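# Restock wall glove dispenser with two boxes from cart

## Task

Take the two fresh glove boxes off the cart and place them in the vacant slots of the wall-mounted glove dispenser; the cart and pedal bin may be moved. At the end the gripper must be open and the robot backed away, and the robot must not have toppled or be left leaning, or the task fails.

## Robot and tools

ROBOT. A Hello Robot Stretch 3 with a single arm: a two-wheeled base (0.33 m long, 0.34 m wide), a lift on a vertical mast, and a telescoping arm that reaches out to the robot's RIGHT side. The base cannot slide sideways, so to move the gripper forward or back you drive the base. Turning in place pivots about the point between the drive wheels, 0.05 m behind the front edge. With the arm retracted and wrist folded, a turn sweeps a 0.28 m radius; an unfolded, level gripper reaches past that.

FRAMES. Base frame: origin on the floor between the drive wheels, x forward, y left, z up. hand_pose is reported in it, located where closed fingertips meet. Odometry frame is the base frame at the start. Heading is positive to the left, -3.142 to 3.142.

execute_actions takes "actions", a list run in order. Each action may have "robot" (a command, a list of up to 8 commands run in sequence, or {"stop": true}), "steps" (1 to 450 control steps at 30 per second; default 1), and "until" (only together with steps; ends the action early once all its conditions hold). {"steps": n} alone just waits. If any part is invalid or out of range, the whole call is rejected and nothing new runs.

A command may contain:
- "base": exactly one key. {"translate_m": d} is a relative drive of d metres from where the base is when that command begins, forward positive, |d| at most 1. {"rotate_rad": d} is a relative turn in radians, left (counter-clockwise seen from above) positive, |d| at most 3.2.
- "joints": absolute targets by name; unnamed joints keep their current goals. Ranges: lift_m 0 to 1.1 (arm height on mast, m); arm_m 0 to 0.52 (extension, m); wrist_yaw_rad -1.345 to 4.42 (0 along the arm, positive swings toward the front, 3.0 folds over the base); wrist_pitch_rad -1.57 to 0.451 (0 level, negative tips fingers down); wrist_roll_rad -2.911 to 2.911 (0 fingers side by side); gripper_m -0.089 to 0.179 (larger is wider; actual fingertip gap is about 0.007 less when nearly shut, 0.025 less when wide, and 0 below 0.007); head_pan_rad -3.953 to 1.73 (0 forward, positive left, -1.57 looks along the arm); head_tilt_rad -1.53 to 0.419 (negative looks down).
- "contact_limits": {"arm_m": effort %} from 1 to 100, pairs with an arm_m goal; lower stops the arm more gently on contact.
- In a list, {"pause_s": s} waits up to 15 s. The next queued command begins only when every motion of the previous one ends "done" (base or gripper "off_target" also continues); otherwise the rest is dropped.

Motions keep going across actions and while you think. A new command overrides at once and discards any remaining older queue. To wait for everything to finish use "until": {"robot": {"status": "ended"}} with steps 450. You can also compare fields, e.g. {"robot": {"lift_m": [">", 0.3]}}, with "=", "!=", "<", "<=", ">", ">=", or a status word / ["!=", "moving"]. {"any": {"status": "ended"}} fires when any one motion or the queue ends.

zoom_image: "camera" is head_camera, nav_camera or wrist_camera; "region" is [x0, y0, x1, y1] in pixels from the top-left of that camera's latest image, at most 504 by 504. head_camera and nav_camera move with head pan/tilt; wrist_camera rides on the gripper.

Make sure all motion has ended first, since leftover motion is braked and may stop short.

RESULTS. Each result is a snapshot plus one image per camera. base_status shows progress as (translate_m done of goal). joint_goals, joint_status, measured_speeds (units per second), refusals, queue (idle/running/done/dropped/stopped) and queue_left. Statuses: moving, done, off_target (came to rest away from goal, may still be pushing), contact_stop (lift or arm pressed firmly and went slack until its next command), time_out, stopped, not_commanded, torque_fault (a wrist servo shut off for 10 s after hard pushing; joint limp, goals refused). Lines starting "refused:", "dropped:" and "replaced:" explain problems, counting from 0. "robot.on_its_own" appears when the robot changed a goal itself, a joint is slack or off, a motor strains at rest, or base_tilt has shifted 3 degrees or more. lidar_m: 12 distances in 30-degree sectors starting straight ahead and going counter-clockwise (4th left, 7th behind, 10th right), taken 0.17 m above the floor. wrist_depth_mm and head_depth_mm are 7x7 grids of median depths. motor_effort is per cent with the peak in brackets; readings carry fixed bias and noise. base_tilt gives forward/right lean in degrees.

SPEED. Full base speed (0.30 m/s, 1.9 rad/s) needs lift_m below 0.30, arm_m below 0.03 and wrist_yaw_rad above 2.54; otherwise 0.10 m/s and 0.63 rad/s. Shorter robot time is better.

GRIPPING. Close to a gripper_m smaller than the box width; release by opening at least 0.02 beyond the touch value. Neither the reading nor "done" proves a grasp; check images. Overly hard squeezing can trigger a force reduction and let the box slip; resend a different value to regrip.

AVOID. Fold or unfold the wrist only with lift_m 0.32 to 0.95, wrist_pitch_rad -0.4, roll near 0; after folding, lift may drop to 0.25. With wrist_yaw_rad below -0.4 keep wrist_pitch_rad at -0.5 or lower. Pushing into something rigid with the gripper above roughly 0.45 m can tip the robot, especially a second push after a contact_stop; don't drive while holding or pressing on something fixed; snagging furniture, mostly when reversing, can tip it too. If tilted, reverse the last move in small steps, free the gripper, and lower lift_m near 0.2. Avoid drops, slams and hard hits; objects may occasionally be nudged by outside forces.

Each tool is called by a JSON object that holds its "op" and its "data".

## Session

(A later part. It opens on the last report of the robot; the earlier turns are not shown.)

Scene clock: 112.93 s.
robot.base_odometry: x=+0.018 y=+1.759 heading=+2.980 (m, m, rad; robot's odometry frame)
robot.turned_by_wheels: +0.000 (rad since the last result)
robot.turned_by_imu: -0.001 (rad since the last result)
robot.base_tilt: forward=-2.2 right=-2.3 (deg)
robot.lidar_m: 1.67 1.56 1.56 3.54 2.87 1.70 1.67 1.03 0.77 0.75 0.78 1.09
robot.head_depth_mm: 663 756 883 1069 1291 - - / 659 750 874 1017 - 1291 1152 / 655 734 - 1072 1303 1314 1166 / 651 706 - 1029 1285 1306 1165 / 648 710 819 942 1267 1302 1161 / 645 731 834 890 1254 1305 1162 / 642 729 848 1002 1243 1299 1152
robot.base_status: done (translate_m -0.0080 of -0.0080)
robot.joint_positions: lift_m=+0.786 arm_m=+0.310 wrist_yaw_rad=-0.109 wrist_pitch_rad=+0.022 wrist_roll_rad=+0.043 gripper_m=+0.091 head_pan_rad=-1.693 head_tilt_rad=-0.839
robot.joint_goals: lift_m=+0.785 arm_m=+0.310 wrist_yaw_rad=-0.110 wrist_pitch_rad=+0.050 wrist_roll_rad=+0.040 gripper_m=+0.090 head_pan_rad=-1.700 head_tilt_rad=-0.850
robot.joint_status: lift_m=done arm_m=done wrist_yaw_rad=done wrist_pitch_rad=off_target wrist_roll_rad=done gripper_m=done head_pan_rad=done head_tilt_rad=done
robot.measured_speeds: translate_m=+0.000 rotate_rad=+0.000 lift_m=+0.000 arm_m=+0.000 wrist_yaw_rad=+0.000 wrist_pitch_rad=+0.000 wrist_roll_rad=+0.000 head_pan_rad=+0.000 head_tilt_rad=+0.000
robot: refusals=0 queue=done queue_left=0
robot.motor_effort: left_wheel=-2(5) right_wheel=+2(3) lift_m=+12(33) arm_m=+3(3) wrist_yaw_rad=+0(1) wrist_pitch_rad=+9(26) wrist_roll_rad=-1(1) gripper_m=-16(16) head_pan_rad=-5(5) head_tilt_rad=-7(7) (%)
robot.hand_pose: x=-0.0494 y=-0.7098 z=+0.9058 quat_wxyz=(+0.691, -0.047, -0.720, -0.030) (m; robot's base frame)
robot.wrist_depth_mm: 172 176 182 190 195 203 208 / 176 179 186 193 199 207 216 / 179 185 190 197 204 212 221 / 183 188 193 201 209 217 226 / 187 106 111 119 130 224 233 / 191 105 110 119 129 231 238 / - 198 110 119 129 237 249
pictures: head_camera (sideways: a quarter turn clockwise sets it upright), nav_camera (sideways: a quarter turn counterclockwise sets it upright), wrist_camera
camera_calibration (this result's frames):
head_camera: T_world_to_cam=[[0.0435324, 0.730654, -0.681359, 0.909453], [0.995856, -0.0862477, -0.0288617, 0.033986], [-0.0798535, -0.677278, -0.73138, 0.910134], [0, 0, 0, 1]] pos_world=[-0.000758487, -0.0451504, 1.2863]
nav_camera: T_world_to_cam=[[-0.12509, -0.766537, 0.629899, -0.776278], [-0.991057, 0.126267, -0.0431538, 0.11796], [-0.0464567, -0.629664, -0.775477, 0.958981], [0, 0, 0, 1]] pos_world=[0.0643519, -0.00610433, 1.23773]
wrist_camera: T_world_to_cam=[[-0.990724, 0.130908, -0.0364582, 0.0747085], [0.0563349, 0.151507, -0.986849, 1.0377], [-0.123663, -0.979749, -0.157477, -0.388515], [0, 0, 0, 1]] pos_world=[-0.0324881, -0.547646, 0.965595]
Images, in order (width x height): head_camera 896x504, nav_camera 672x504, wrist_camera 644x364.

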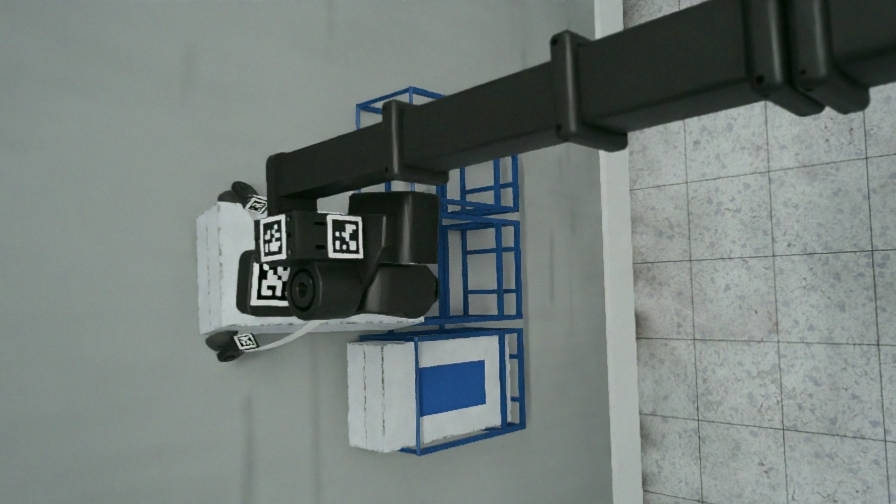

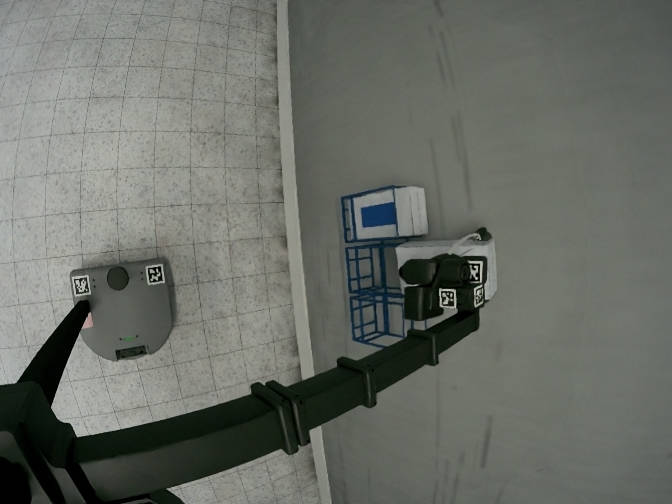

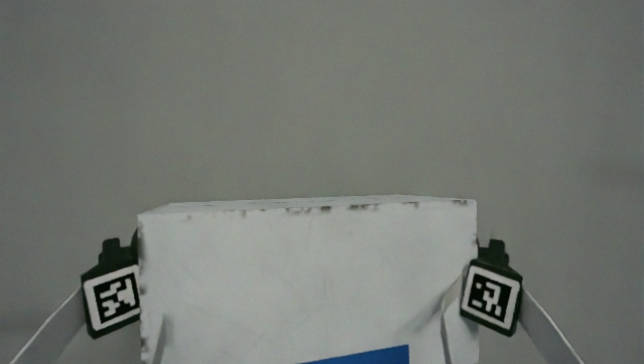

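{"op": "execute_actions", "data": {"actions": [{"robot":{"joints":{"lift_m":0.825}},"steps":100,"until":{"robot":{"status":"ended"}}},{"robot":{"joints":{"arm_m":0.322}},"steps":100,"until":{"robot":{"status":"ended"}}},{"steps":10},{"robot":{"joints":{"lift_m":0.785}},"steps":100,"until":{"robot":{"status":"ended"}}}]}}

Scene clock: 116.33 s.
robot.base_odometry: x=+0.018 y=+1.759 heading=+2.980 (m, m, rad; robot's odometry frame)
robot.turned_by_wheels: +0.000 (rad since the last result)
robot.turned_by_imu: -0.001 (rad since the last result)
robot.base_tilt: forward=-2.2 right=-2.2 (deg)
robot.lidar_m: 1.68 1.56 1.56 3.56 2.87 1.70 1.66 1.03 0.77 0.75 0.78 1.10
robot.head_depth_mm: 664 759 881 1062 1295 - - / 659 751 867 1016 - 1295 1150 / 655 735 - 1062 1292 1309 1170 / 651 707 - 1025 1288 1312 1162 / 650 711 827 951 1273 1306 1151 / 643 731 830 892 1254 1301 1156 / 641 727 843 1001 1239 1293 1155
robot.base_status: done (translate_m -0.0080 of -0.0080)
robot.joint_positions: lift_m=+0.786 arm_m=+0.322 wrist_yaw_rad=-0.111 wrist_pitch_rad=+0.020 wrist_roll_rad=+0.045 gripper_m=+0.091 head_pan_rad=-1.693 head_tilt_rad=-0.839
robot.joint_goals: lift_m=+0.785 arm_m=+0.322 wrist_yaw_rad=-0.110 wrist_pitch_rad=+0.050 wrist_roll_rad=+0.040 gripper_m=+0.090 head_pan_rad=-1.700 head_tilt_rad=-0.850
robot.joint_status: lift_m=done arm_m=done wrist_yaw_rad=done wrist_pitch_rad=off_target wrist_roll_rad=done gripper_m=done head_pan_rad=done head_tilt_rad=done
robot.measured_speeds: translate_m=+0.000 rotate_rad=+0.000 lift_m=+0.000 arm_m=+0.000 wrist_yaw_rad=+0.000 wrist_pitch_rad=+0.000 wrist_roll_rad=+0.000 head_pan_rad=+0.000 head_tilt_rad=+0.000
robot: refusals=0 queue=done queue_left=0
robot.motor_effort: left_wheel=-1(1) right_wheel=+2(2) lift_m=+12(33) arm_m=+3(4) wrist_yaw_rad=+0(1) wrist_pitch_rad=+9(26) wrist_roll_rad=-2(2) gripper_m=-16(17) head_pan_rad=-5(6) head_tilt_rad=-8(7) (%)
robot.hand_pose: x=-0.0499 y=-0.7217 z=+0.9053 quat_wxyz=(+0.690, -0.047, -0.721, -0.031) (m; robot's base frame)
robot.wrist_depth_mm: 160 165 172 177 184 191 196 / 165 170 176 181 188 194 202 / 169 172 180 185 193 200 207 / 172 177 183 188 196 205 212 / 176 109 110 118 129 211 221 / 179 104 110 118 129 217 225 / - 188 110 119 129 221 233
pictures: head_camera (sideways: a quarter turn clockwise sets it upright), nav_camera (sideways: a quarter turn counterclockwise sets it upright), wrist_camera
camera_calibration (this result's frames):
head_camera: T_world_to_cam=[[0.0435329, 0.730656, -0.681356, 0.90945], [0.995856, -0.0862478, -0.0288616, 0.0339859], [-0.0798534, -0.677276, -0.731383, 0.910137], [0, 0, 0, 1]] pos_world=[-0.000758491, -0.0451504, 1.2863]
nav_camera: T_world_to_cam=[[-0.12509, -0.76654, 0.629896, -0.776274], [-0.991057, 0.126268, -0.0431538, 0.11796], [-0.0464565, -0.629662, -0.775479, 0.958984], [0, 0, 0, 1]] pos_world=[0.0643519, -0.00610413, 1.23773]
wrist_camera: T_world_to_cam=[[-0.990387, 0.132852, -0.0385203, 0.0790427], [0.058913, 0.153167, -0.986443, 1.03995], [-0.125151, -0.979229, -0.159521, -0.398131], [0, 0, 0, 1]] pos_world=[-0.0328104, -0.559649, 0.96539]
Images, in order (width x height): head_camera 896x504, nav_camera 672x504, wrist_camera 644x364.

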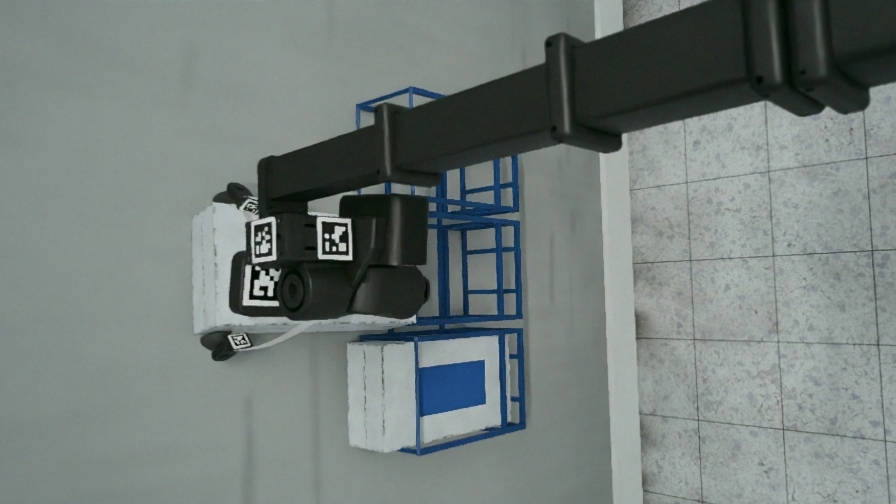

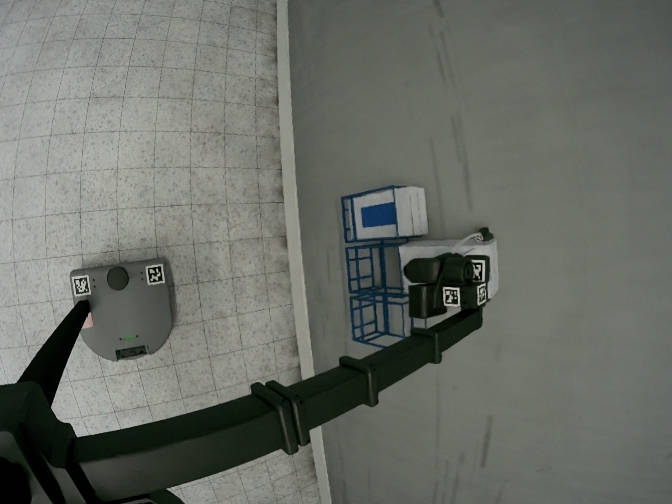

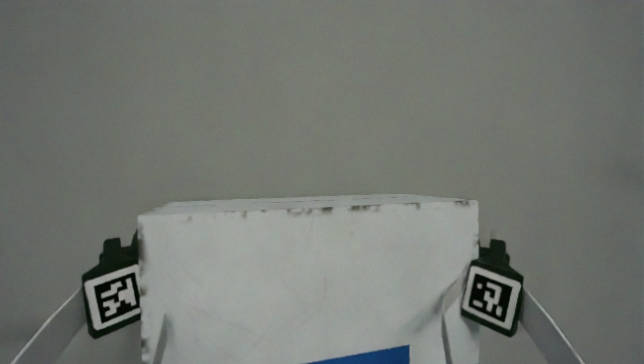

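{"op": "execute_actions", "data": {"actions": [{"robot":{"joints":{"lift_m":0.83,"arm_m":0.31}},"steps":100,"until":{"robot":{"status":"ended"}}},{"robot":{"joints":{"wrist_pitch_rad":0.13}},"steps":60,"until":{"robot":{"status":"ended"}}},{"steps":10}]}}

{"op": "zoom_image", "data": {"camera": "nav_camera", "region": [320,170,540,360]}}

Scene clock: 118.73 s.
robot.base_odometry: x=+0.018 y=+1.759 heading=+2.980 (m, m, rad; robot's odometry frame)
robot.turned_by_wheels: +0.000 (rad since the last result)
robot.turned_by_imu: -0.001 (rad since the last result)
robot.base_tilt: forward=-2.2 right=-2.2 (deg)
robot.lidar_m: 1.67 1.56 1.56 3.55 2.87 1.70 1.67 1.03 0.77 0.75 0.78 1.09
robot.head_depth_mm: 663 761 885 1034 - - - / 660 753 854 - 1383 1313 1144 / 654 718 - 1042 1305 1312 1163 / 651 681 - 1006 1288 1301 1155 / 648 697 823 947 1275 1304 1156 / 644 734 832 890 1250 1295 1155 / 641 731 838 998 1235 1307 1154
robot.base_status: done (translate_m -0.0080 of -0.0080)
robot.joint_positions: lift_m=+0.829 arm_m=+0.310 wrist_yaw_rad=-0.111 wrist_pitch_rad=+0.048 wrist_roll_rad=+0.045 gripper_m=+0.091 head_pan_rad=-1.693 head_tilt_rad=-0.839
robot.joint_goals: lift_m=+0.830 arm_m=+0.310 wrist_yaw_rad=-0.110 wrist_pitch_rad=+0.130 wrist_roll_rad=+0.040 gripper_m=+0.090 head_pan_rad=-1.700 head_tilt_rad=-0.850
robot.joint_status: lift_m=done arm_m=done wrist_yaw_rad=done wrist_pitch_rad=off_target wrist_roll_rad=done gripper_m=done head_pan_rad=done head_tilt_rad=done
robot.measured_speeds: translate_m=+0.000 rotate_rad=+0.000 lift_m=+0.000 arm_m=+0.000 wrist_yaw_rad=+0.000 wrist_pitch_rad=+0.000 wrist_roll_rad=+0.000 head_pan_rad=+0.000 head_tilt_rad=+0.000
robot: refusals=0 queue=dropped queue_left=0
robot.motor_effort: left_wheel=-2(2) right_wheel=+2(2) lift_m=+32(33) arm_m=-3(5) wrist_yaw_rad=+1(1) wrist_pitch_rad=+26(29) wrist_roll_rad=-2(2) gripper_m=-16(18) head_pan_rad=-5(5) head_tilt_rad=-8(7) (%)
robot.hand_pose: x=-0.0500 y=-0.7108 z=+0.9564 quat_wxyz=(+0.691, -0.057, -0.720, -0.021) (m; robot's base frame)
robot.wrist_depth_mm: 174 178 184 189 197 203 211 / 176 181 188 195 199 209 218 / 179 184 191 198 205 213 221 / 182 187 194 201 207 216 226 / 187 117 112 119 129 221 231 / 190 105 111 119 130 229 234 / - 196 111 120 130 231 243
pictures: head_camera (sideways: a quarter turn clockwise sets it upright), nav_camera (sideways: a quarter turn counterclockwise sets it upright), wrist_camera
camera_calibration (this result's frames):
head_camera: T_world_to_cam=[[0.0435333, 0.730662, -0.68135, 0.909442], [0.995856, -0.0862472, -0.0288613, 0.0339855], [-0.0798524, -0.67727, -0.731388, 0.910144], [0, 0, 0, 1]] pos_world=[-0.000758459, -0.0451503, 1.2863]
nav_camera: T_world_to_cam=[[-0.125091, -0.766545, 0.62989, -0.776266], [-0.991057, 0.126268, -0.0431538, 0.11796], [-0.0464555, -0.629655, -0.775485, 0.95899], [0, 0, 0, 1]] pos_world=[0.064352, -0.00610358, 1.23773]
wrist_camera: T_world_to_cam=[[-0.990542, 0.131738, -0.0383662, 0.078586], [0.0550379, 0.125342, -0.990586, 1.07266], [-0.125689, -0.983328, -0.131407, -0.409172], [0, 0, 0, 1]] pos_world=[-0.0326229, -0.547153, 1.01181]
Images, in order (width x height): head_camera 896x504, nav_camera 672x504, wrist_camera 644x364.

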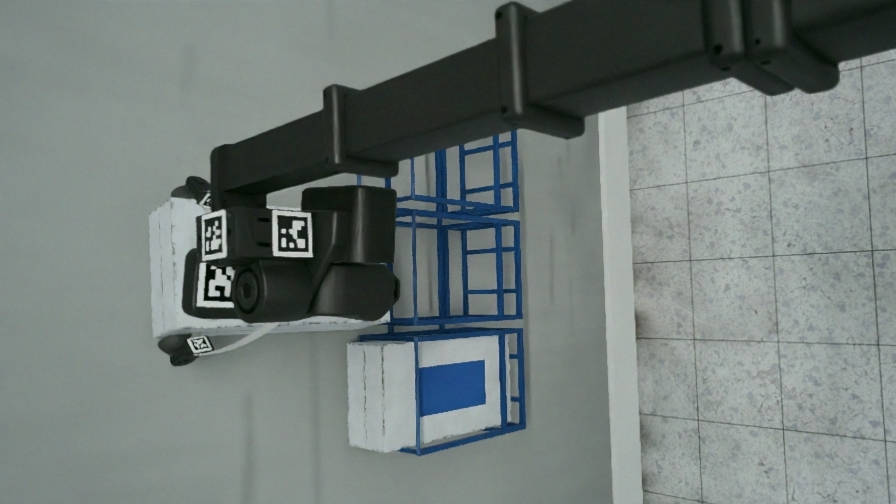

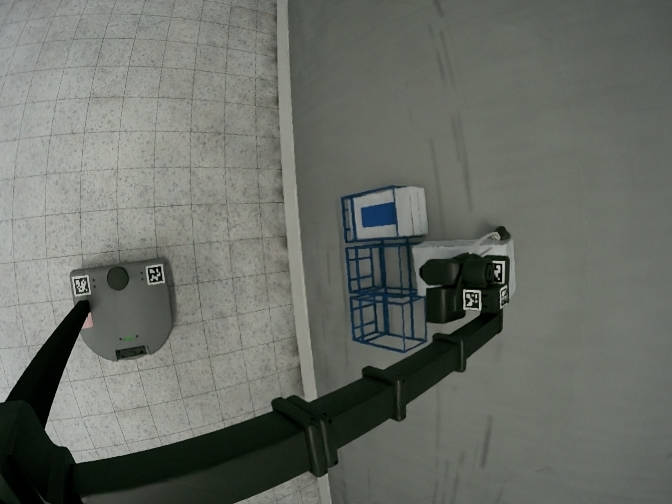

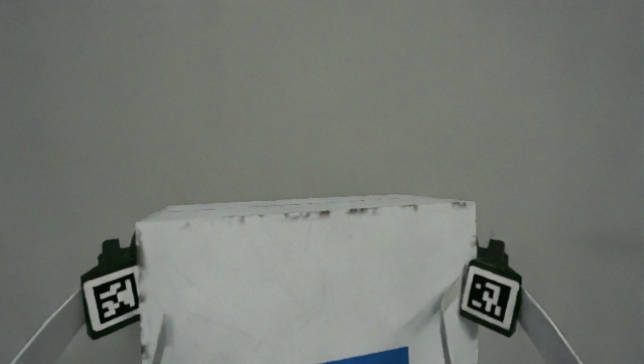

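Region (320, 170, 540, 360) of nav_camera's 672x504 image, scaled by 2.291, with more detail than that image has; it fills the top 435 rows of this view, and the rest is white.

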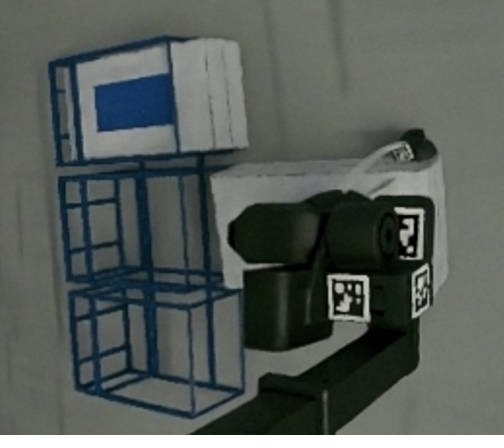

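{"op": "execute_actions", "data": {"actions": [{"robot":{"joints":{"lift_m":0.79}},"steps":100,"until":{"robot":{"status":"ended"}}},{"steps":8}]}}

{"op": "zoom_image", "data": {"camera": "head_camera", "region": [300,180,550,400]}}

Scene clock: 120.23 s.
robot.base_odometry: x=+0.018 y=+1.759 heading=+2.980 (m, m, rad; robot's odometry frame)
robot.turned_by_wheels: +0.000 (rad since the last result)
robot.turned_by_imu: +0.000 (rad since the last result)
robot.base_tilt: forward=-2.2 right=-2.2 (deg)
robot.lidar_m: 1.67 1.56 1.55 3.54 2.86 1.70 1.66 1.03 0.77 0.75 0.78 1.10
robot.head_depth_mm: 664 754 885 1060 1283 - - / 659 757 878 - - 1295 1147 / 657 731 - 1080 1305 1312 1166 / 652 699 - 1024 1287 1312 1155 / 648 708 827 944 1269 1295 1154 / 645 736 830 890 1256 1297 1157 / 642 729 841 1006 1237 1298 1149
robot.base_status: done (translate_m -0.0080 of -0.0080)
robot.joint_positions: lift_m=+0.790 arm_m=+0.310 wrist_yaw_rad=-0.111 wrist_pitch_rad=+0.050 wrist_roll_rad=+0.045 gripper_m=+0.091 head_pan_rad=-1.693 head_tilt_rad=-0.839
robot.joint_goals: lift_m=+0.790 arm_m=+0.310 wrist_yaw_rad=-0.110 wrist_pitch_rad=+0.130 wrist_roll_rad=+0.040 gripper_m=+0.090 head_pan_rad=-1.700 head_tilt_rad=-0.850
robot.joint_status: lift_m=done arm_m=done wrist_yaw_rad=done wrist_pitch_rad=off_target wrist_roll_rad=done gripper_m=done head_pan_rad=done head_tilt_rad=done
robot.measured_speeds: translate_m=+0.000 rotate_rad=+0.000 lift_m=+0.000 arm_m=+0.000 wrist_yaw_rad=+0.000 wrist_pitch_rad=+0.000 wrist_roll_rad=+0.000 head_pan_rad=+0.000 head_tilt_rad=+0.000
robot: refusals=0 queue=done queue_left=0
robot.motor_effort: left_wheel=-2(1) right_wheel=+2(2) lift_m=+16(32) arm_m=-2(3) wrist_yaw_rad=+1(1) wrist_pitch_rad=+26(27) wrist_roll_rad=-2(2) gripper_m=-16(16) head_pan_rad=-6(4) head_tilt_rad=-7(7) (%)
robot.hand_pose: x=-0.0500 y=-0.7108 z=+0.9177 quat_wxyz=(+0.691, -0.057, -0.720, -0.021) (m; robot's base frame)
robot.wrist_depth_mm: 173 178 184 190 197 205 212 / 178 182 188 195 201 207 215 / 179 183 191 198 204 214 221 / 182 188 193 200 208 218 226 / 186 116 111 119 130 223 229 / 189 105 111 119 130 230 236 / - 196 111 120 130 231 242
pictures: head_camera (sideways: a quarter turn clockwise sets it upright), nav_camera (sideways: a quarter turn counterclockwise sets it upright), wrist_camera
camera_calibration (this result's frames):
head_camera: T_world_to_cam=[[0.0435334, 0.730662, -0.68135, 0.909442], [0.995856, -0.0862473, -0.0288613, 0.0339855], [-0.0798525, -0.67727, -0.731389, 0.910144], [0, 0, 0, 1]] pos_world=[-0.000758464, -0.0451502, 1.2863]
nav_camera: T_world_to_cam=[[-0.125091, -0.766545, 0.62989, -0.776265], [-0.991057, 0.126268, -0.0431538, 0.11796], [-0.0464556, -0.629655, -0.775485, 0.958991], [0, 0, 0, 1]] pos_world=[0.064352, -0.00610357, 1.23773]
wrist_camera: T_world_to_cam=[[-0.990547, 0.131692, -0.0383906, 0.0770916], [0.0549079, 0.124182, -0.990739, 1.03365], [-0.125705, -0.983482, -0.130239, -0.41545], [0, 0, 0, 1]] pos_world=[-0.032617, -0.547101, 0.972933]
Images, in order (width x height): head_camera 896x504, nav_camera 672x504, wrist_camera 644x364.

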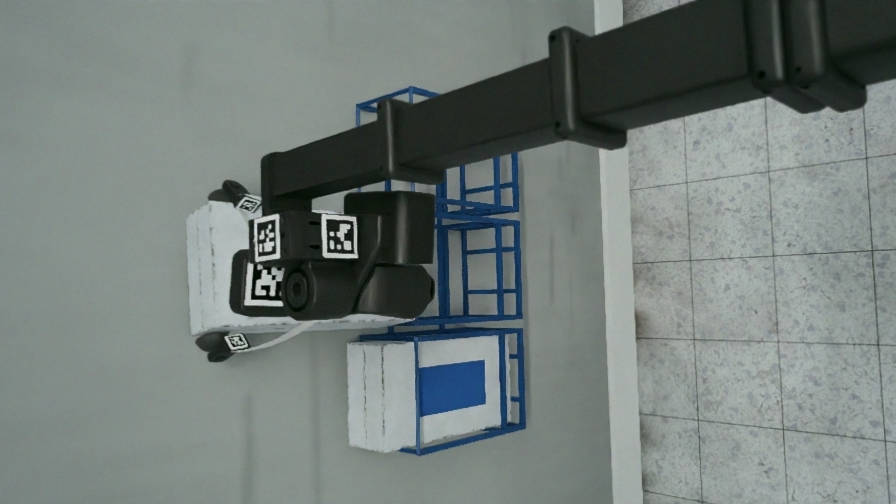

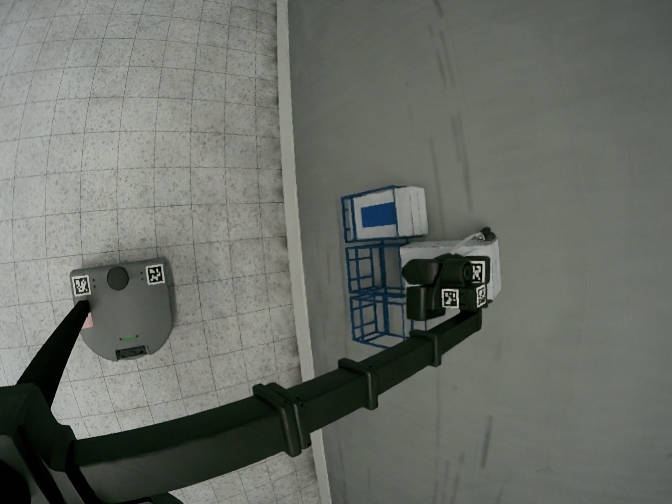

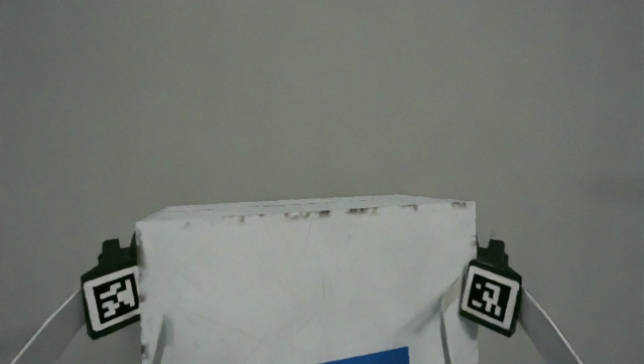

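Region (300, 180, 550, 400) of head_camera's 896x504 image, scaled by 2.016, with more detail than that image has; it fills the top 444 rows of this view, and the rest is white.

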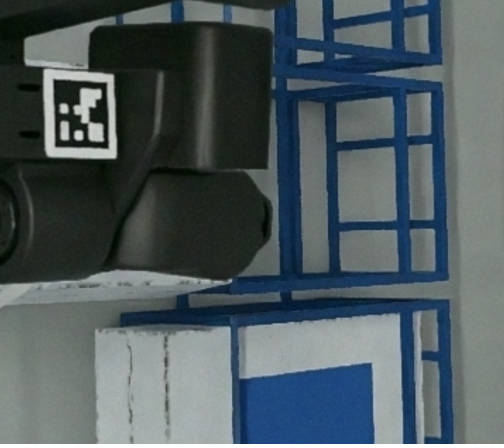

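No contact yet. Continue down.

{"op": "execute_actions", "data": {"actions": [{"robot":{"joints":{"lift_m":0.75}},"steps":100,"until":{"robot":{"status":"ended"}}},{"steps":8}]}}

Scene clock: 121.73 s.
robot.base_odometry: x=+0.018 y=+1.759 heading=+2.980 (m, m, rad; robot's odometry frame)
robot.turned_by_wheels: +0.000 (rad since the last result)
robot.turned_by_imu: -0.001 (rad since the last result)
robot.base_tilt: forward=-2.3 right=-2.3 (deg)
robot.lidar_m: 1.67 1.56 1.56 3.54 2.88 1.70 1.66 1.03 0.77 0.75 0.79 1.10
robot.head_depth_mm: 664 759 882 1066 1325 1354 - / 659 753 877 1012 - - 1181 / 657 736 836 1030 1298 1305 1166 / 649 704 - 1048 1284 1312 1163 / 648 710 819 925 1273 1310 1157 / 644 732 835 891 1262 1303 1152 / 641 726 845 1001 1247 1300 1162
robot.base_status: done (translate_m -0.0080 of -0.0080)
robot.joint_positions: lift_m=+0.751 arm_m=+0.310 wrist_yaw_rad=-0.115 wrist_pitch_rad=+0.156 wrist_roll_rad=+0.048 gripper_m=+0.091 head_pan_rad=-1.693 head_tilt_rad=-0.839
robot.joint_goals: lift_m=+0.750 arm_m=+0.310 wrist_yaw_rad=-0.110 wrist_pitch_rad=+0.130 wrist_roll_rad=+0.040 gripper_m=+0.090 head_pan_rad=-1.700 head_tilt_rad=-0.850
robot.joint_status: lift_m=done arm_m=done wrist_yaw_rad=done wrist_pitch_rad=off_target wrist_roll_rad=done gripper_m=done head_pan_rad=done head_tilt_rad=done
robot.measured_speeds: translate_m=+0.000 rotate_rad=+0.000 lift_m=+0.000 arm_m=+0.000 wrist_yaw_rad=+0.000 wrist_pitch_rad=+0.000 wrist_roll_rad=+0.000 head_pan_rad=+0.000 head_tilt_rad=+0.000
robot: refusals=0 queue=done queue_left=0
robot.motor_effort: left_wheel=-2(2) right_wheel=+3(4) lift_m=+9(16) arm_m=-3(2) wrist_yaw_rad=+4(4) wrist_pitch_rad=-8(26) wrist_roll_rad=-3(3) gripper_m=-18(16) head_pan_rad=-5(6) head_tilt_rad=-7(7) (%)
robot.hand_pose: x=-0.0508 y=-0.7105 z=+0.9055 quat_wxyz=(+0.690, -0.095, -0.717, +0.017) (m; robot's base frame)
robot.wrist_depth_mm: 186 190 198 204 212 221 229 / 186 193 198 206 213 221 230 / 186 191 199 206 213 222 229 / 188 192 198 205 213 221 232 / 187 108 113 121 132 222 232 / 187 105 111 119 129 226 232 / - 191 109 117 127 222 234
pictures: head_camera (sideways: a quarter turn clockwise sets it upright), nav_camera (sideways: a quarter turn counterclockwise sets it upright), wrist_camera
camera_calibration (this result's frames):
head_camera: T_world_to_cam=[[0.0435335, 0.730662, -0.68135, 0.909442], [0.995856, -0.0862474, -0.0288613, 0.0339855], [-0.0798526, -0.67727, -0.731388, 0.910144], [0, 0, 0, 1]] pos_world=[-0.00075847, -0.0451503, 1.2863]
nav_camera: T_world_to_cam=[[-0.125091, -0.766545, 0.62989, -0.776266], [-0.991057, 0.126268, -0.0431538, 0.11796], [-0.0464557, -0.629655, -0.775485, 0.95899], [0, 0, 0, 1]] pos_world=[0.064352, -0.0061036, 1.23773]
wrist_camera: T_world_to_cam=[[-0.990491, 0.130459, -0.0436781, 0.0796344], [0.0464263, 0.0180974, -0.998758, 0.953082], [-0.129506, -0.991289, -0.023982, -0.518753], [0, 0, 0, 1]] pos_world=[-0.0325525, -0.541871, 0.942935]
Images, in order (width x height): head_camera 896x504, nav_camera 672x504, wrist_camera 644x364.

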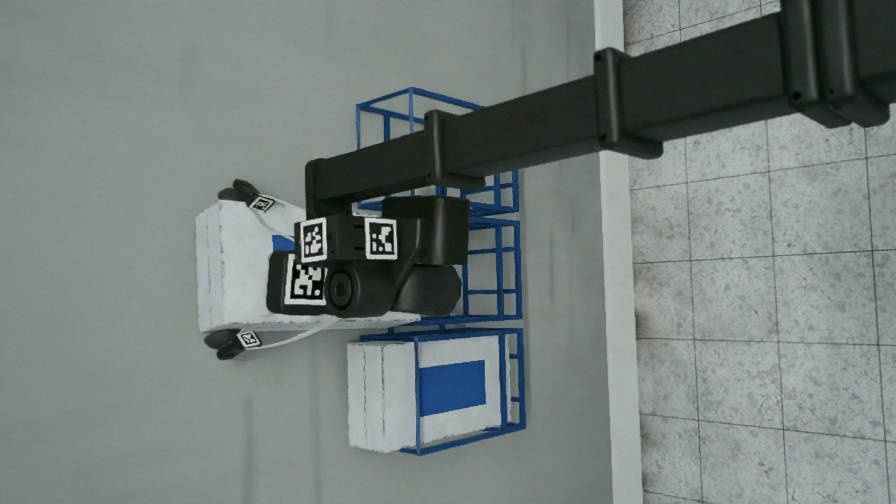

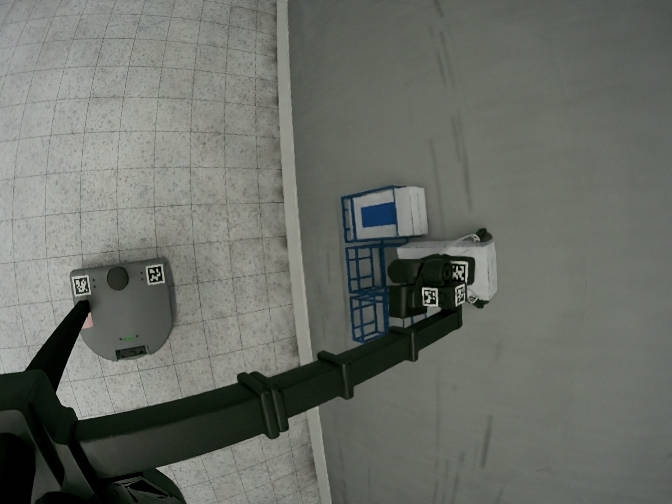

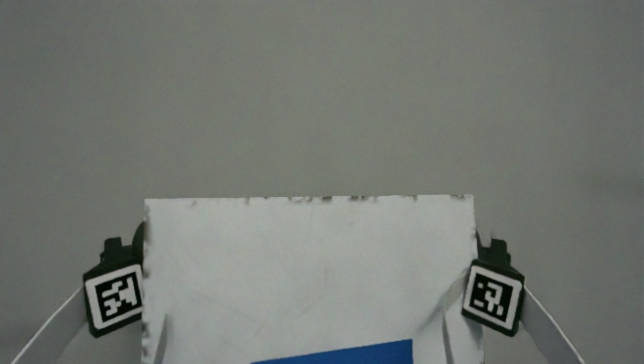

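{"op": "execute_actions", "data": {"actions": [{"robot":{"joints":{"lift_m":0.825}},"steps":100,"until":{"robot":{"status":"ended"}}},{"steps":5},{"robot":{"joints":{"wrist_pitch_rad":0.2,"arm_m":0.316}},"steps":60,"until":{"robot":{"status":"ended"}}},{"steps":10}]}}

{"op": "zoom_image", "data": {"camera": "head_camera", "region": [130,150,550,450]}}

Scene clock: 124.67 s.
robot.base_odometry: x=+0.018 y=+1.759 heading=+2.980 (m, m, rad; robot's odometry frame)
robot.turned_by_wheels: +0.000 (rad since the last result)
robot.turned_by_imu: -0.001 (rad since the last result)
robot.base_tilt: forward=-2.2 right=-2.2 (deg)
robot.lidar_m: 1.67 1.56 1.56 3.54 2.87 1.70 1.66 1.03 0.77 0.75 0.78 1.10
robot.head_depth_mm: 663 756 883 1035 - - - / 658 752 857 - - 1320 1153 / 655 718 - 1042 1293 1312 1176 / 651 654 - 1004 1288 1310 1160 / 648 680 829 945 1264 1310 1153 / 645 735 829 890 1261 1303 1151 / 642 728 843 999 1244 1300 1148
robot.base_status: done (translate_m -0.0080 of -0.0080)
robot.joint_positions: lift_m=+0.824 arm_m=+0.316 wrist_yaw_rad=-0.113 wrist_pitch_rad=+0.118 wrist_roll_rad=+0.045 gripper_m=+0.091 head_pan_rad=-1.693 head_tilt_rad=-0.839
robot.joint_goals: lift_m=+0.825 arm_m=+0.316 wrist_yaw_rad=-0.110 wrist_pitch_rad=+0.200 wrist_roll_rad=+0.040 gripper_m=+0.090 head_pan_rad=-1.700 head_tilt_rad=-0.850
robot.joint_status: lift_m=done arm_m=done wrist_yaw_rad=done wrist_pitch_rad=off_target wrist_roll_rad=done gripper_m=done head_pan_rad=done head_tilt_rad=done
robot.measured_speeds: translate_m=+0.000 rotate_rad=+0.000 lift_m=+0.000 arm_m=+0.000 wrist_yaw_rad=+0.000 wrist_pitch_rad=+0.000 wrist_roll_rad=+0.000 head_pan_rad=+0.000 head_tilt_rad=+0.000
robot: refusals=0 queue=dropped queue_left=0
robot.motor_effort: left_wheel=-2(2) right_wheel=+3(4) lift_m=+32(33) arm_m=+3(3) wrist_yaw_rad=+2(4) wrist_pitch_rad=+27(29) wrist_roll_rad=-2(3) gripper_m=-16(16) head_pan_rad=-5(5) head_tilt_rad=-7(7) (%)
robot.hand_pose: x=-0.0503 y=-0.7163 z=+0.9693 quat_wxyz=(+0.692, -0.081, -0.718, +0.004) (m; robot's base frame)
robot.wrist_depth_mm: 176 182 187 193 200 207 216 / 178 181 188 196 201 208 218 / 178 183 190 196 204 212 219 / 179 184 191 198 203 213 224 / 182 108 112 121 131 216 225 / 183 106 111 120 130 220 225 / - 187 110 118 128 219 229
pictures: head_camera (sideways: a quarter turn clockwise sets it upright), nav_camera (sideways: a quarter turn counterclockwise sets it upright), wrist_camera
camera_calibration (this result's frames):
head_camera: T_world_to_cam=[[0.0435335, 0.730662, -0.68135, 0.909442], [0.995856, -0.0862474, -0.0288613, 0.0339855], [-0.0798525, -0.67727, -0.731389, 0.910144], [0, 0, 0, 1]] pos_world=[-0.000758469, -0.0451502, 1.2863]
nav_camera: T_world_to_cam=[[-0.125091, -0.766545, 0.62989, -0.776265], [-0.991057, 0.126268, -0.0431538, 0.11796], [-0.0464556, -0.629655, -0.775485, 0.958991], [0, 0, 0, 1]] pos_world=[0.064352, -0.00610357, 1.23773]
wrist_camera: T_world_to_cam=[[-0.990659, 0.130424, -0.0397947, 0.0798675], [0.0474723, 0.0562952, -0.997285, 1.04288], [-0.127829, -0.989859, -0.0619609, -0.485037], [0, 0, 0, 1]] pos_world=[-0.0323881, -0.549243, 1.01317]
Images, in order (width x height): head_camera 896x504, nav_camera 672x504, wrist_camera 644x364.

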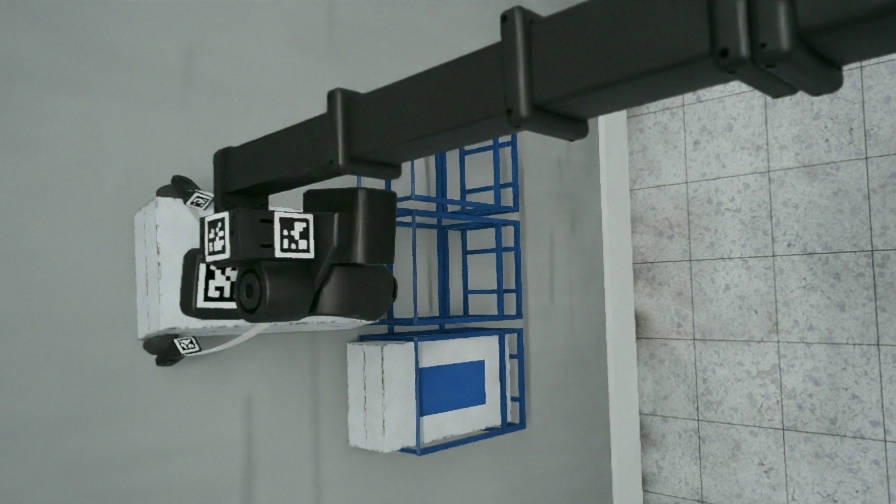

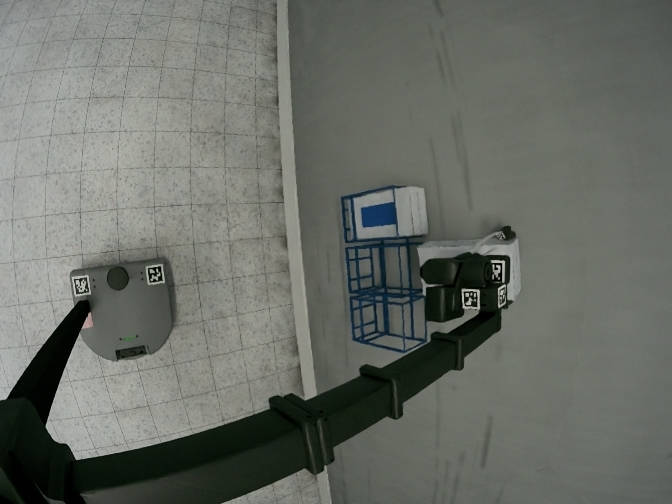

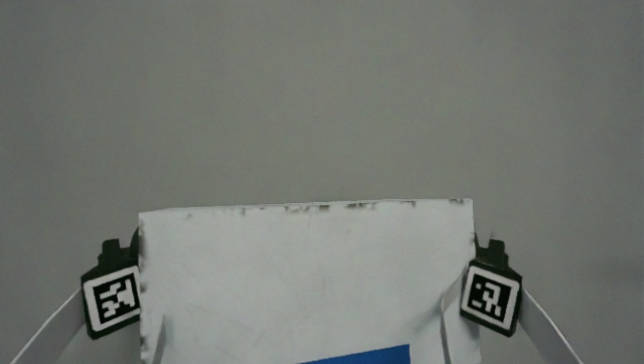

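Region (130, 150, 550, 450) of head_camera's 896x504 image, scaled by 1.200, with more detail than that image has; it fills the top 360 rows of this view, and the rest is white.

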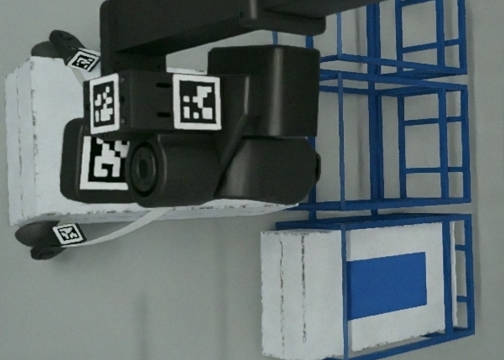

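{"op": "execute_actions", "data": {"actions": [{"robot":{"joints":{"lift_m":0.77}},"steps":100,"until":{"robot":{"status":"ended"}}},{"steps":8}]}}

Scene clock: 126.37 s.
robot.base_odometry: x=+0.018 y=+1.759 heading=+2.980 (m, m, rad; robot's odometry frame)
robot.turned_by_wheels: +0.000 (rad since the last result)
robot.turned_by_imu: +0.000 (rad since the last result)
robot.base_tilt: forward=-2.2 right=-2.2 (deg)
robot.lidar_m: 1.67 1.56 1.56 3.54 2.86 1.70 1.66 1.03 0.77 0.75 0.78 1.10
robot.head_depth_mm: 664 756 888 1066 1295 - - / 661 756 880 1025 - 1296 1166 / 656 733 836 1070 1308 1313 1162 / 651 707 - 1034 1283 1320 1157 / 647 712 820 943 1270 1308 1153 / 643 732 830 889 1253 1300 1151 / 640 728 845 1003 1249 1299 1158
robot.base_status: done (translate_m -0.0080 of -0.0080)
robot.joint_positions: lift_m=+0.770 arm_m=+0.316 wrist_yaw_rad=-0.113 wrist_pitch_rad=+0.120 wrist_roll_rad=+0.045 gripper_m=+0.091 head_pan_rad=-1.693 head_tilt_rad=-0.839
robot.joint_goals: lift_m=+0.770 arm_m=+0.316 wrist_yaw_rad=-0.110 wrist_pitch_rad=+0.200 wrist_roll_rad=+0.040 gripper_m=+0.090 head_pan_rad=-1.700 head_tilt_rad=-0.850
robot.joint_status: lift_m=done arm_m=done wrist_yaw_rad=done wrist_pitch_rad=off_target wrist_roll_rad=done gripper_m=done head_pan_rad=done head_tilt_rad=done
robot.measured_speeds: translate_m=+0.000 rotate_rad=+0.000 lift_m=+0.000 arm_m=+0.000 wrist_yaw_rad=+0.000 wrist_pitch_rad=+0.000 wrist_roll_rad=+0.000 head_pan_rad=+0.000 head_tilt_rad=+0.000
robot: refusals=0 queue=done queue_left=0
robot.motor_effort: left_wheel=-2(2) right_wheel=+1(2) lift_m=+15(32) arm_m=+3(3) wrist_yaw_rad=+2(2) wrist_pitch_rad=+26(26) wrist_roll_rad=-2(2) gripper_m=-16(16) head_pan_rad=-4(5) head_tilt_rad=-7(7) (%)
robot.hand_pose: x=-0.0503 y=-0.7163 z=+0.9157 quat_wxyz=(+0.692, -0.082, -0.718, +0.004) (m; robot's base frame)
robot.wrist_depth_mm: 177 180 186 193 199 207 216 / 178 181 190 195 201 210 219 / 178 183 190 196 205 211 219 / 179 187 192 198 203 214 222 / 182 107 112 121 131 216 225 / 183 105 111 120 130 220 227 / - 187 110 119 128 218 231
pictures: head_camera (sideways: a quarter turn clockwise sets it upright), nav_camera (sideways: a quarter turn counterclockwise sets it upright), wrist_camera
camera_calibration (this result's frames):
head_camera: T_world_to_cam=[[0.0435333, 0.730662, -0.68135, 0.909442], [0.995856, -0.0862472, -0.0288613, 0.0339855], [-0.0798524, -0.67727, -0.731389, 0.910144], [0, 0, 0, 1]] pos_world=[-0.000758458, -0.0451502, 1.2863]
nav_camera: T_world_to_cam=[[-0.125091, -0.766545, 0.62989, -0.776265], [-0.991057, 0.126268, -0.0431538, 0.11796], [-0.0464555, -0.629655, -0.775485, 0.958991], [0, 0, 0, 1]] pos_world=[0.064352, -0.00610356, 1.23773]
wrist_camera: T_world_to_cam=[[-0.990666, 0.130369, -0.0398187, 0.0777154], [0.0473215, 0.0549674, -0.997366, 0.988492], [-0.127837, -0.989941, -0.0606235, -0.489636], [0, 0, 0, 1]] pos_world=[-0.0323803, -0.549177, 0.959299]
Images, in order (width x height): head_camera 896x504, nav_camera 672x504, wrist_camera 644x364.

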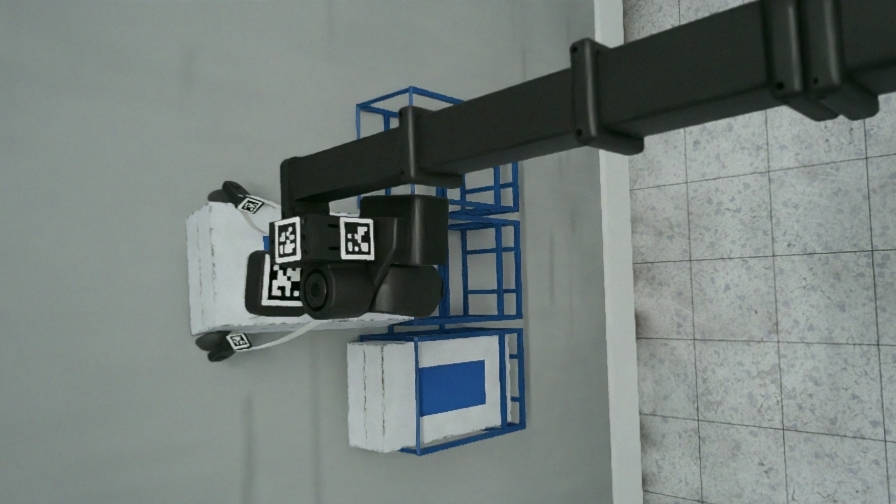

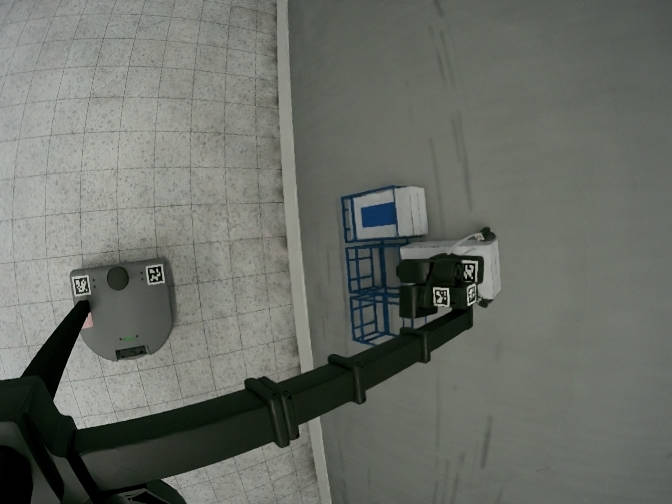

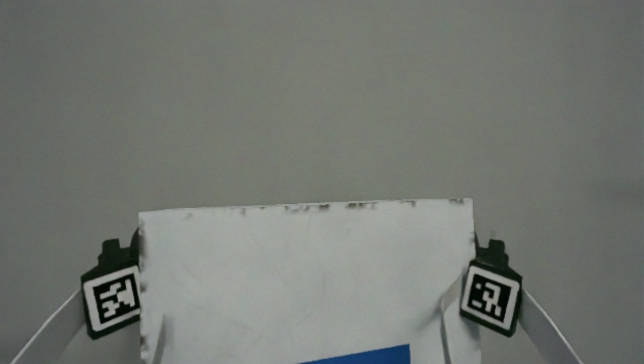

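No contact now. Lower further.

{"op": "execute_actions", "data": {"actions": [{"robot":{"joints":{"lift_m":0.715}},"steps":100,"until":{"robot":{"status":"ended"}}},{"steps":8}]}}

Scene clock: 127.70 s.
robot.base_odometry: x=+0.018 y=+1.759 heading=+2.979 (m, m, rad; robot's odometry frame)
robot.turned_by_wheels: +0.000 (rad since the last result)
robot.turned_by_imu: -0.001 (rad since the last result)
robot.base_tilt: forward=-2.2 right=-2.3 (deg)
robot.lidar_m: 1.67 1.56 1.56 3.55 2.87 1.70 1.66 1.04 0.77 0.75 0.78 1.10
robot.head_depth_mm: 665 756 885 1060 1327 1340 - / 661 751 880 1023 1272 - - / 657 733 849 - 1341 1314 1159 / 652 709 721 - 1292 1313 1157 / 646 712 819 921 1265 1302 1156 / 648 733 833 892 1249 1296 1153 / 640 728 845 1002 1247 1294 1151
robot.base_status: done (translate_m -0.0080 of -0.0080)
robot.joint_positions: lift_m=+0.719 arm_m=+0.316 wrist_yaw_rad=-0.129 wrist_pitch_rad=+0.261 wrist_roll_rad=+0.046 gripper_m=+0.091 head_pan_rad=-1.693 head_tilt_rad=-0.839
robot.joint_goals: lift_m=+0.719 arm_m=+0.316 wrist_yaw_rad=-0.110 wrist_pitch_rad=+0.200 wrist_roll_rad=+0.040 gripper_m=+0.090 head_pan_rad=-1.700 head_tilt_rad=-0.850
robot.joint_status: lift_m=contact_stop arm_m=done wrist_yaw_rad=done wrist_pitch_rad=off_target wrist_roll_rad=done gripper_m=done head_pan_rad=done head_tilt_rad=done
robot.measured_speeds: translate_m=+0.000 rotate_rad=+0.000 lift_m=+0.000 arm_m=+0.000 wrist_yaw_rad=+0.000 wrist_pitch_rad=+0.000 wrist_roll_rad=+0.000 head_pan_rad=+0.000 head_tilt_rad=+0.000
robot: refusals=0 queue=dropped queue_left=0
robot.on_its_own: lift_m is slack since a contact_stop, until your next command for it; wrist_yaw_rad is at rest, and its effort (+14) is outside its rest range (-12 to +12)
robot.motor_effort: left_wheel=-6(7) right_wheel=+10(10) lift_m=+21(21) arm_m=+3(3) wrist_yaw_rad=+14(14) wrist_pitch_rad=-19(26) wrist_roll_rad=-2(3) gripper_m=-18(18) head_pan_rad=-4(6) head_tilt_rad=-7(7) (%)
robot.hand_pose: x=-0.0540 y=-0.7124 z=+0.9004 quat_wxyz=(+0.690, -0.135, -0.709, +0.049) (m; robot's base frame)
robot.wrist_depth_mm: 196 201 209 218 226 239 250 / 193 197 207 216 225 232 248 / 190 196 202 212 219 230 241 / 188 191 119 129 213 225 237 / 184 188 113 122 133 223 232 / 183 105 111 118 129 220 229 / - 181 107 115 124 215 226
pictures: head_camera (sideways: a quarter turn clockwise sets it upright), nav_camera (sideways: a quarter turn counterclockwise sets it upright), wrist_camera
camera_calibration (this result's frames):
head_camera: T_world_to_cam=[[0.0435353, 0.730676, -0.681335, 0.909423], [0.995856, -0.086247, -0.0288606, 0.0339845], [-0.0798508, -0.677255, -0.731402, 0.910162], [0, 0, 0, 1]] pos_world=[-0.000758437, -0.0451499, 1.2863]
nav_camera: T_world_to_cam=[[-0.125092, -0.766557, 0.629874, -0.776245], [-0.991057, 0.126269, -0.0431537, 0.11796], [-0.0464538, -0.62964, -0.775497, 0.959007], [0, 0, 0, 1]] pos_world=[0.0643521, -0.00610232, 1.23773]
wrist_camera: T_world_to_cam=[[-0.989194, 0.14016, -0.0430208, 0.0829336], [0.0311969, -0.0854918, -0.99585, 0.870944], [-0.143256, -0.986431, 0.0801954, -0.612246], [0, 0, 0, 1]] pos_world=[-0.0328414, -0.541104, 0.919997]
Images, in order (width x height): head_camera 896x504, nav_camera 672x504, wrist_camera 644x364.

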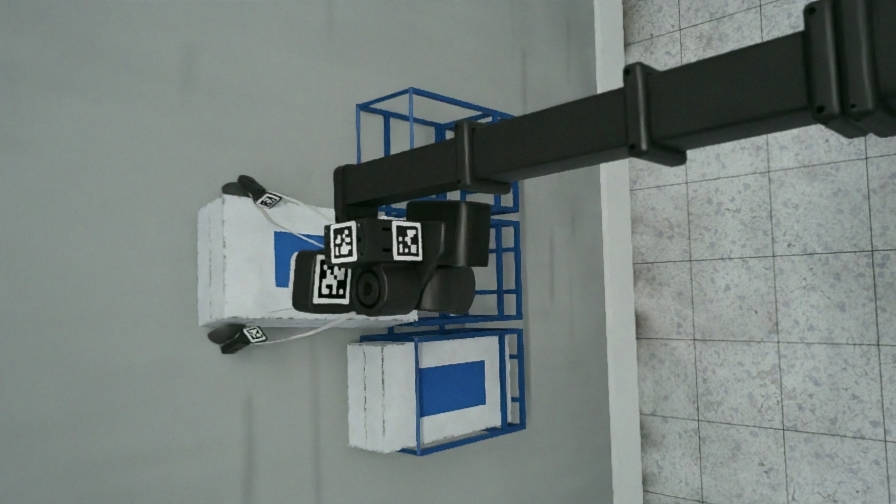

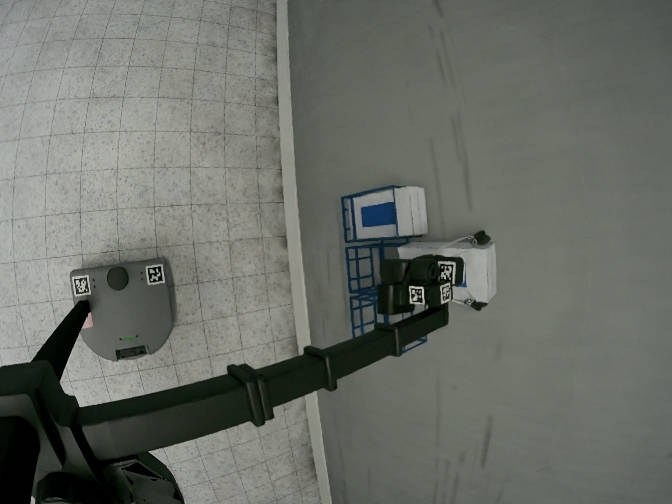

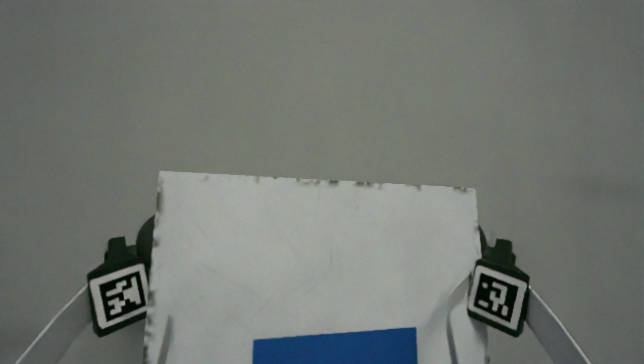

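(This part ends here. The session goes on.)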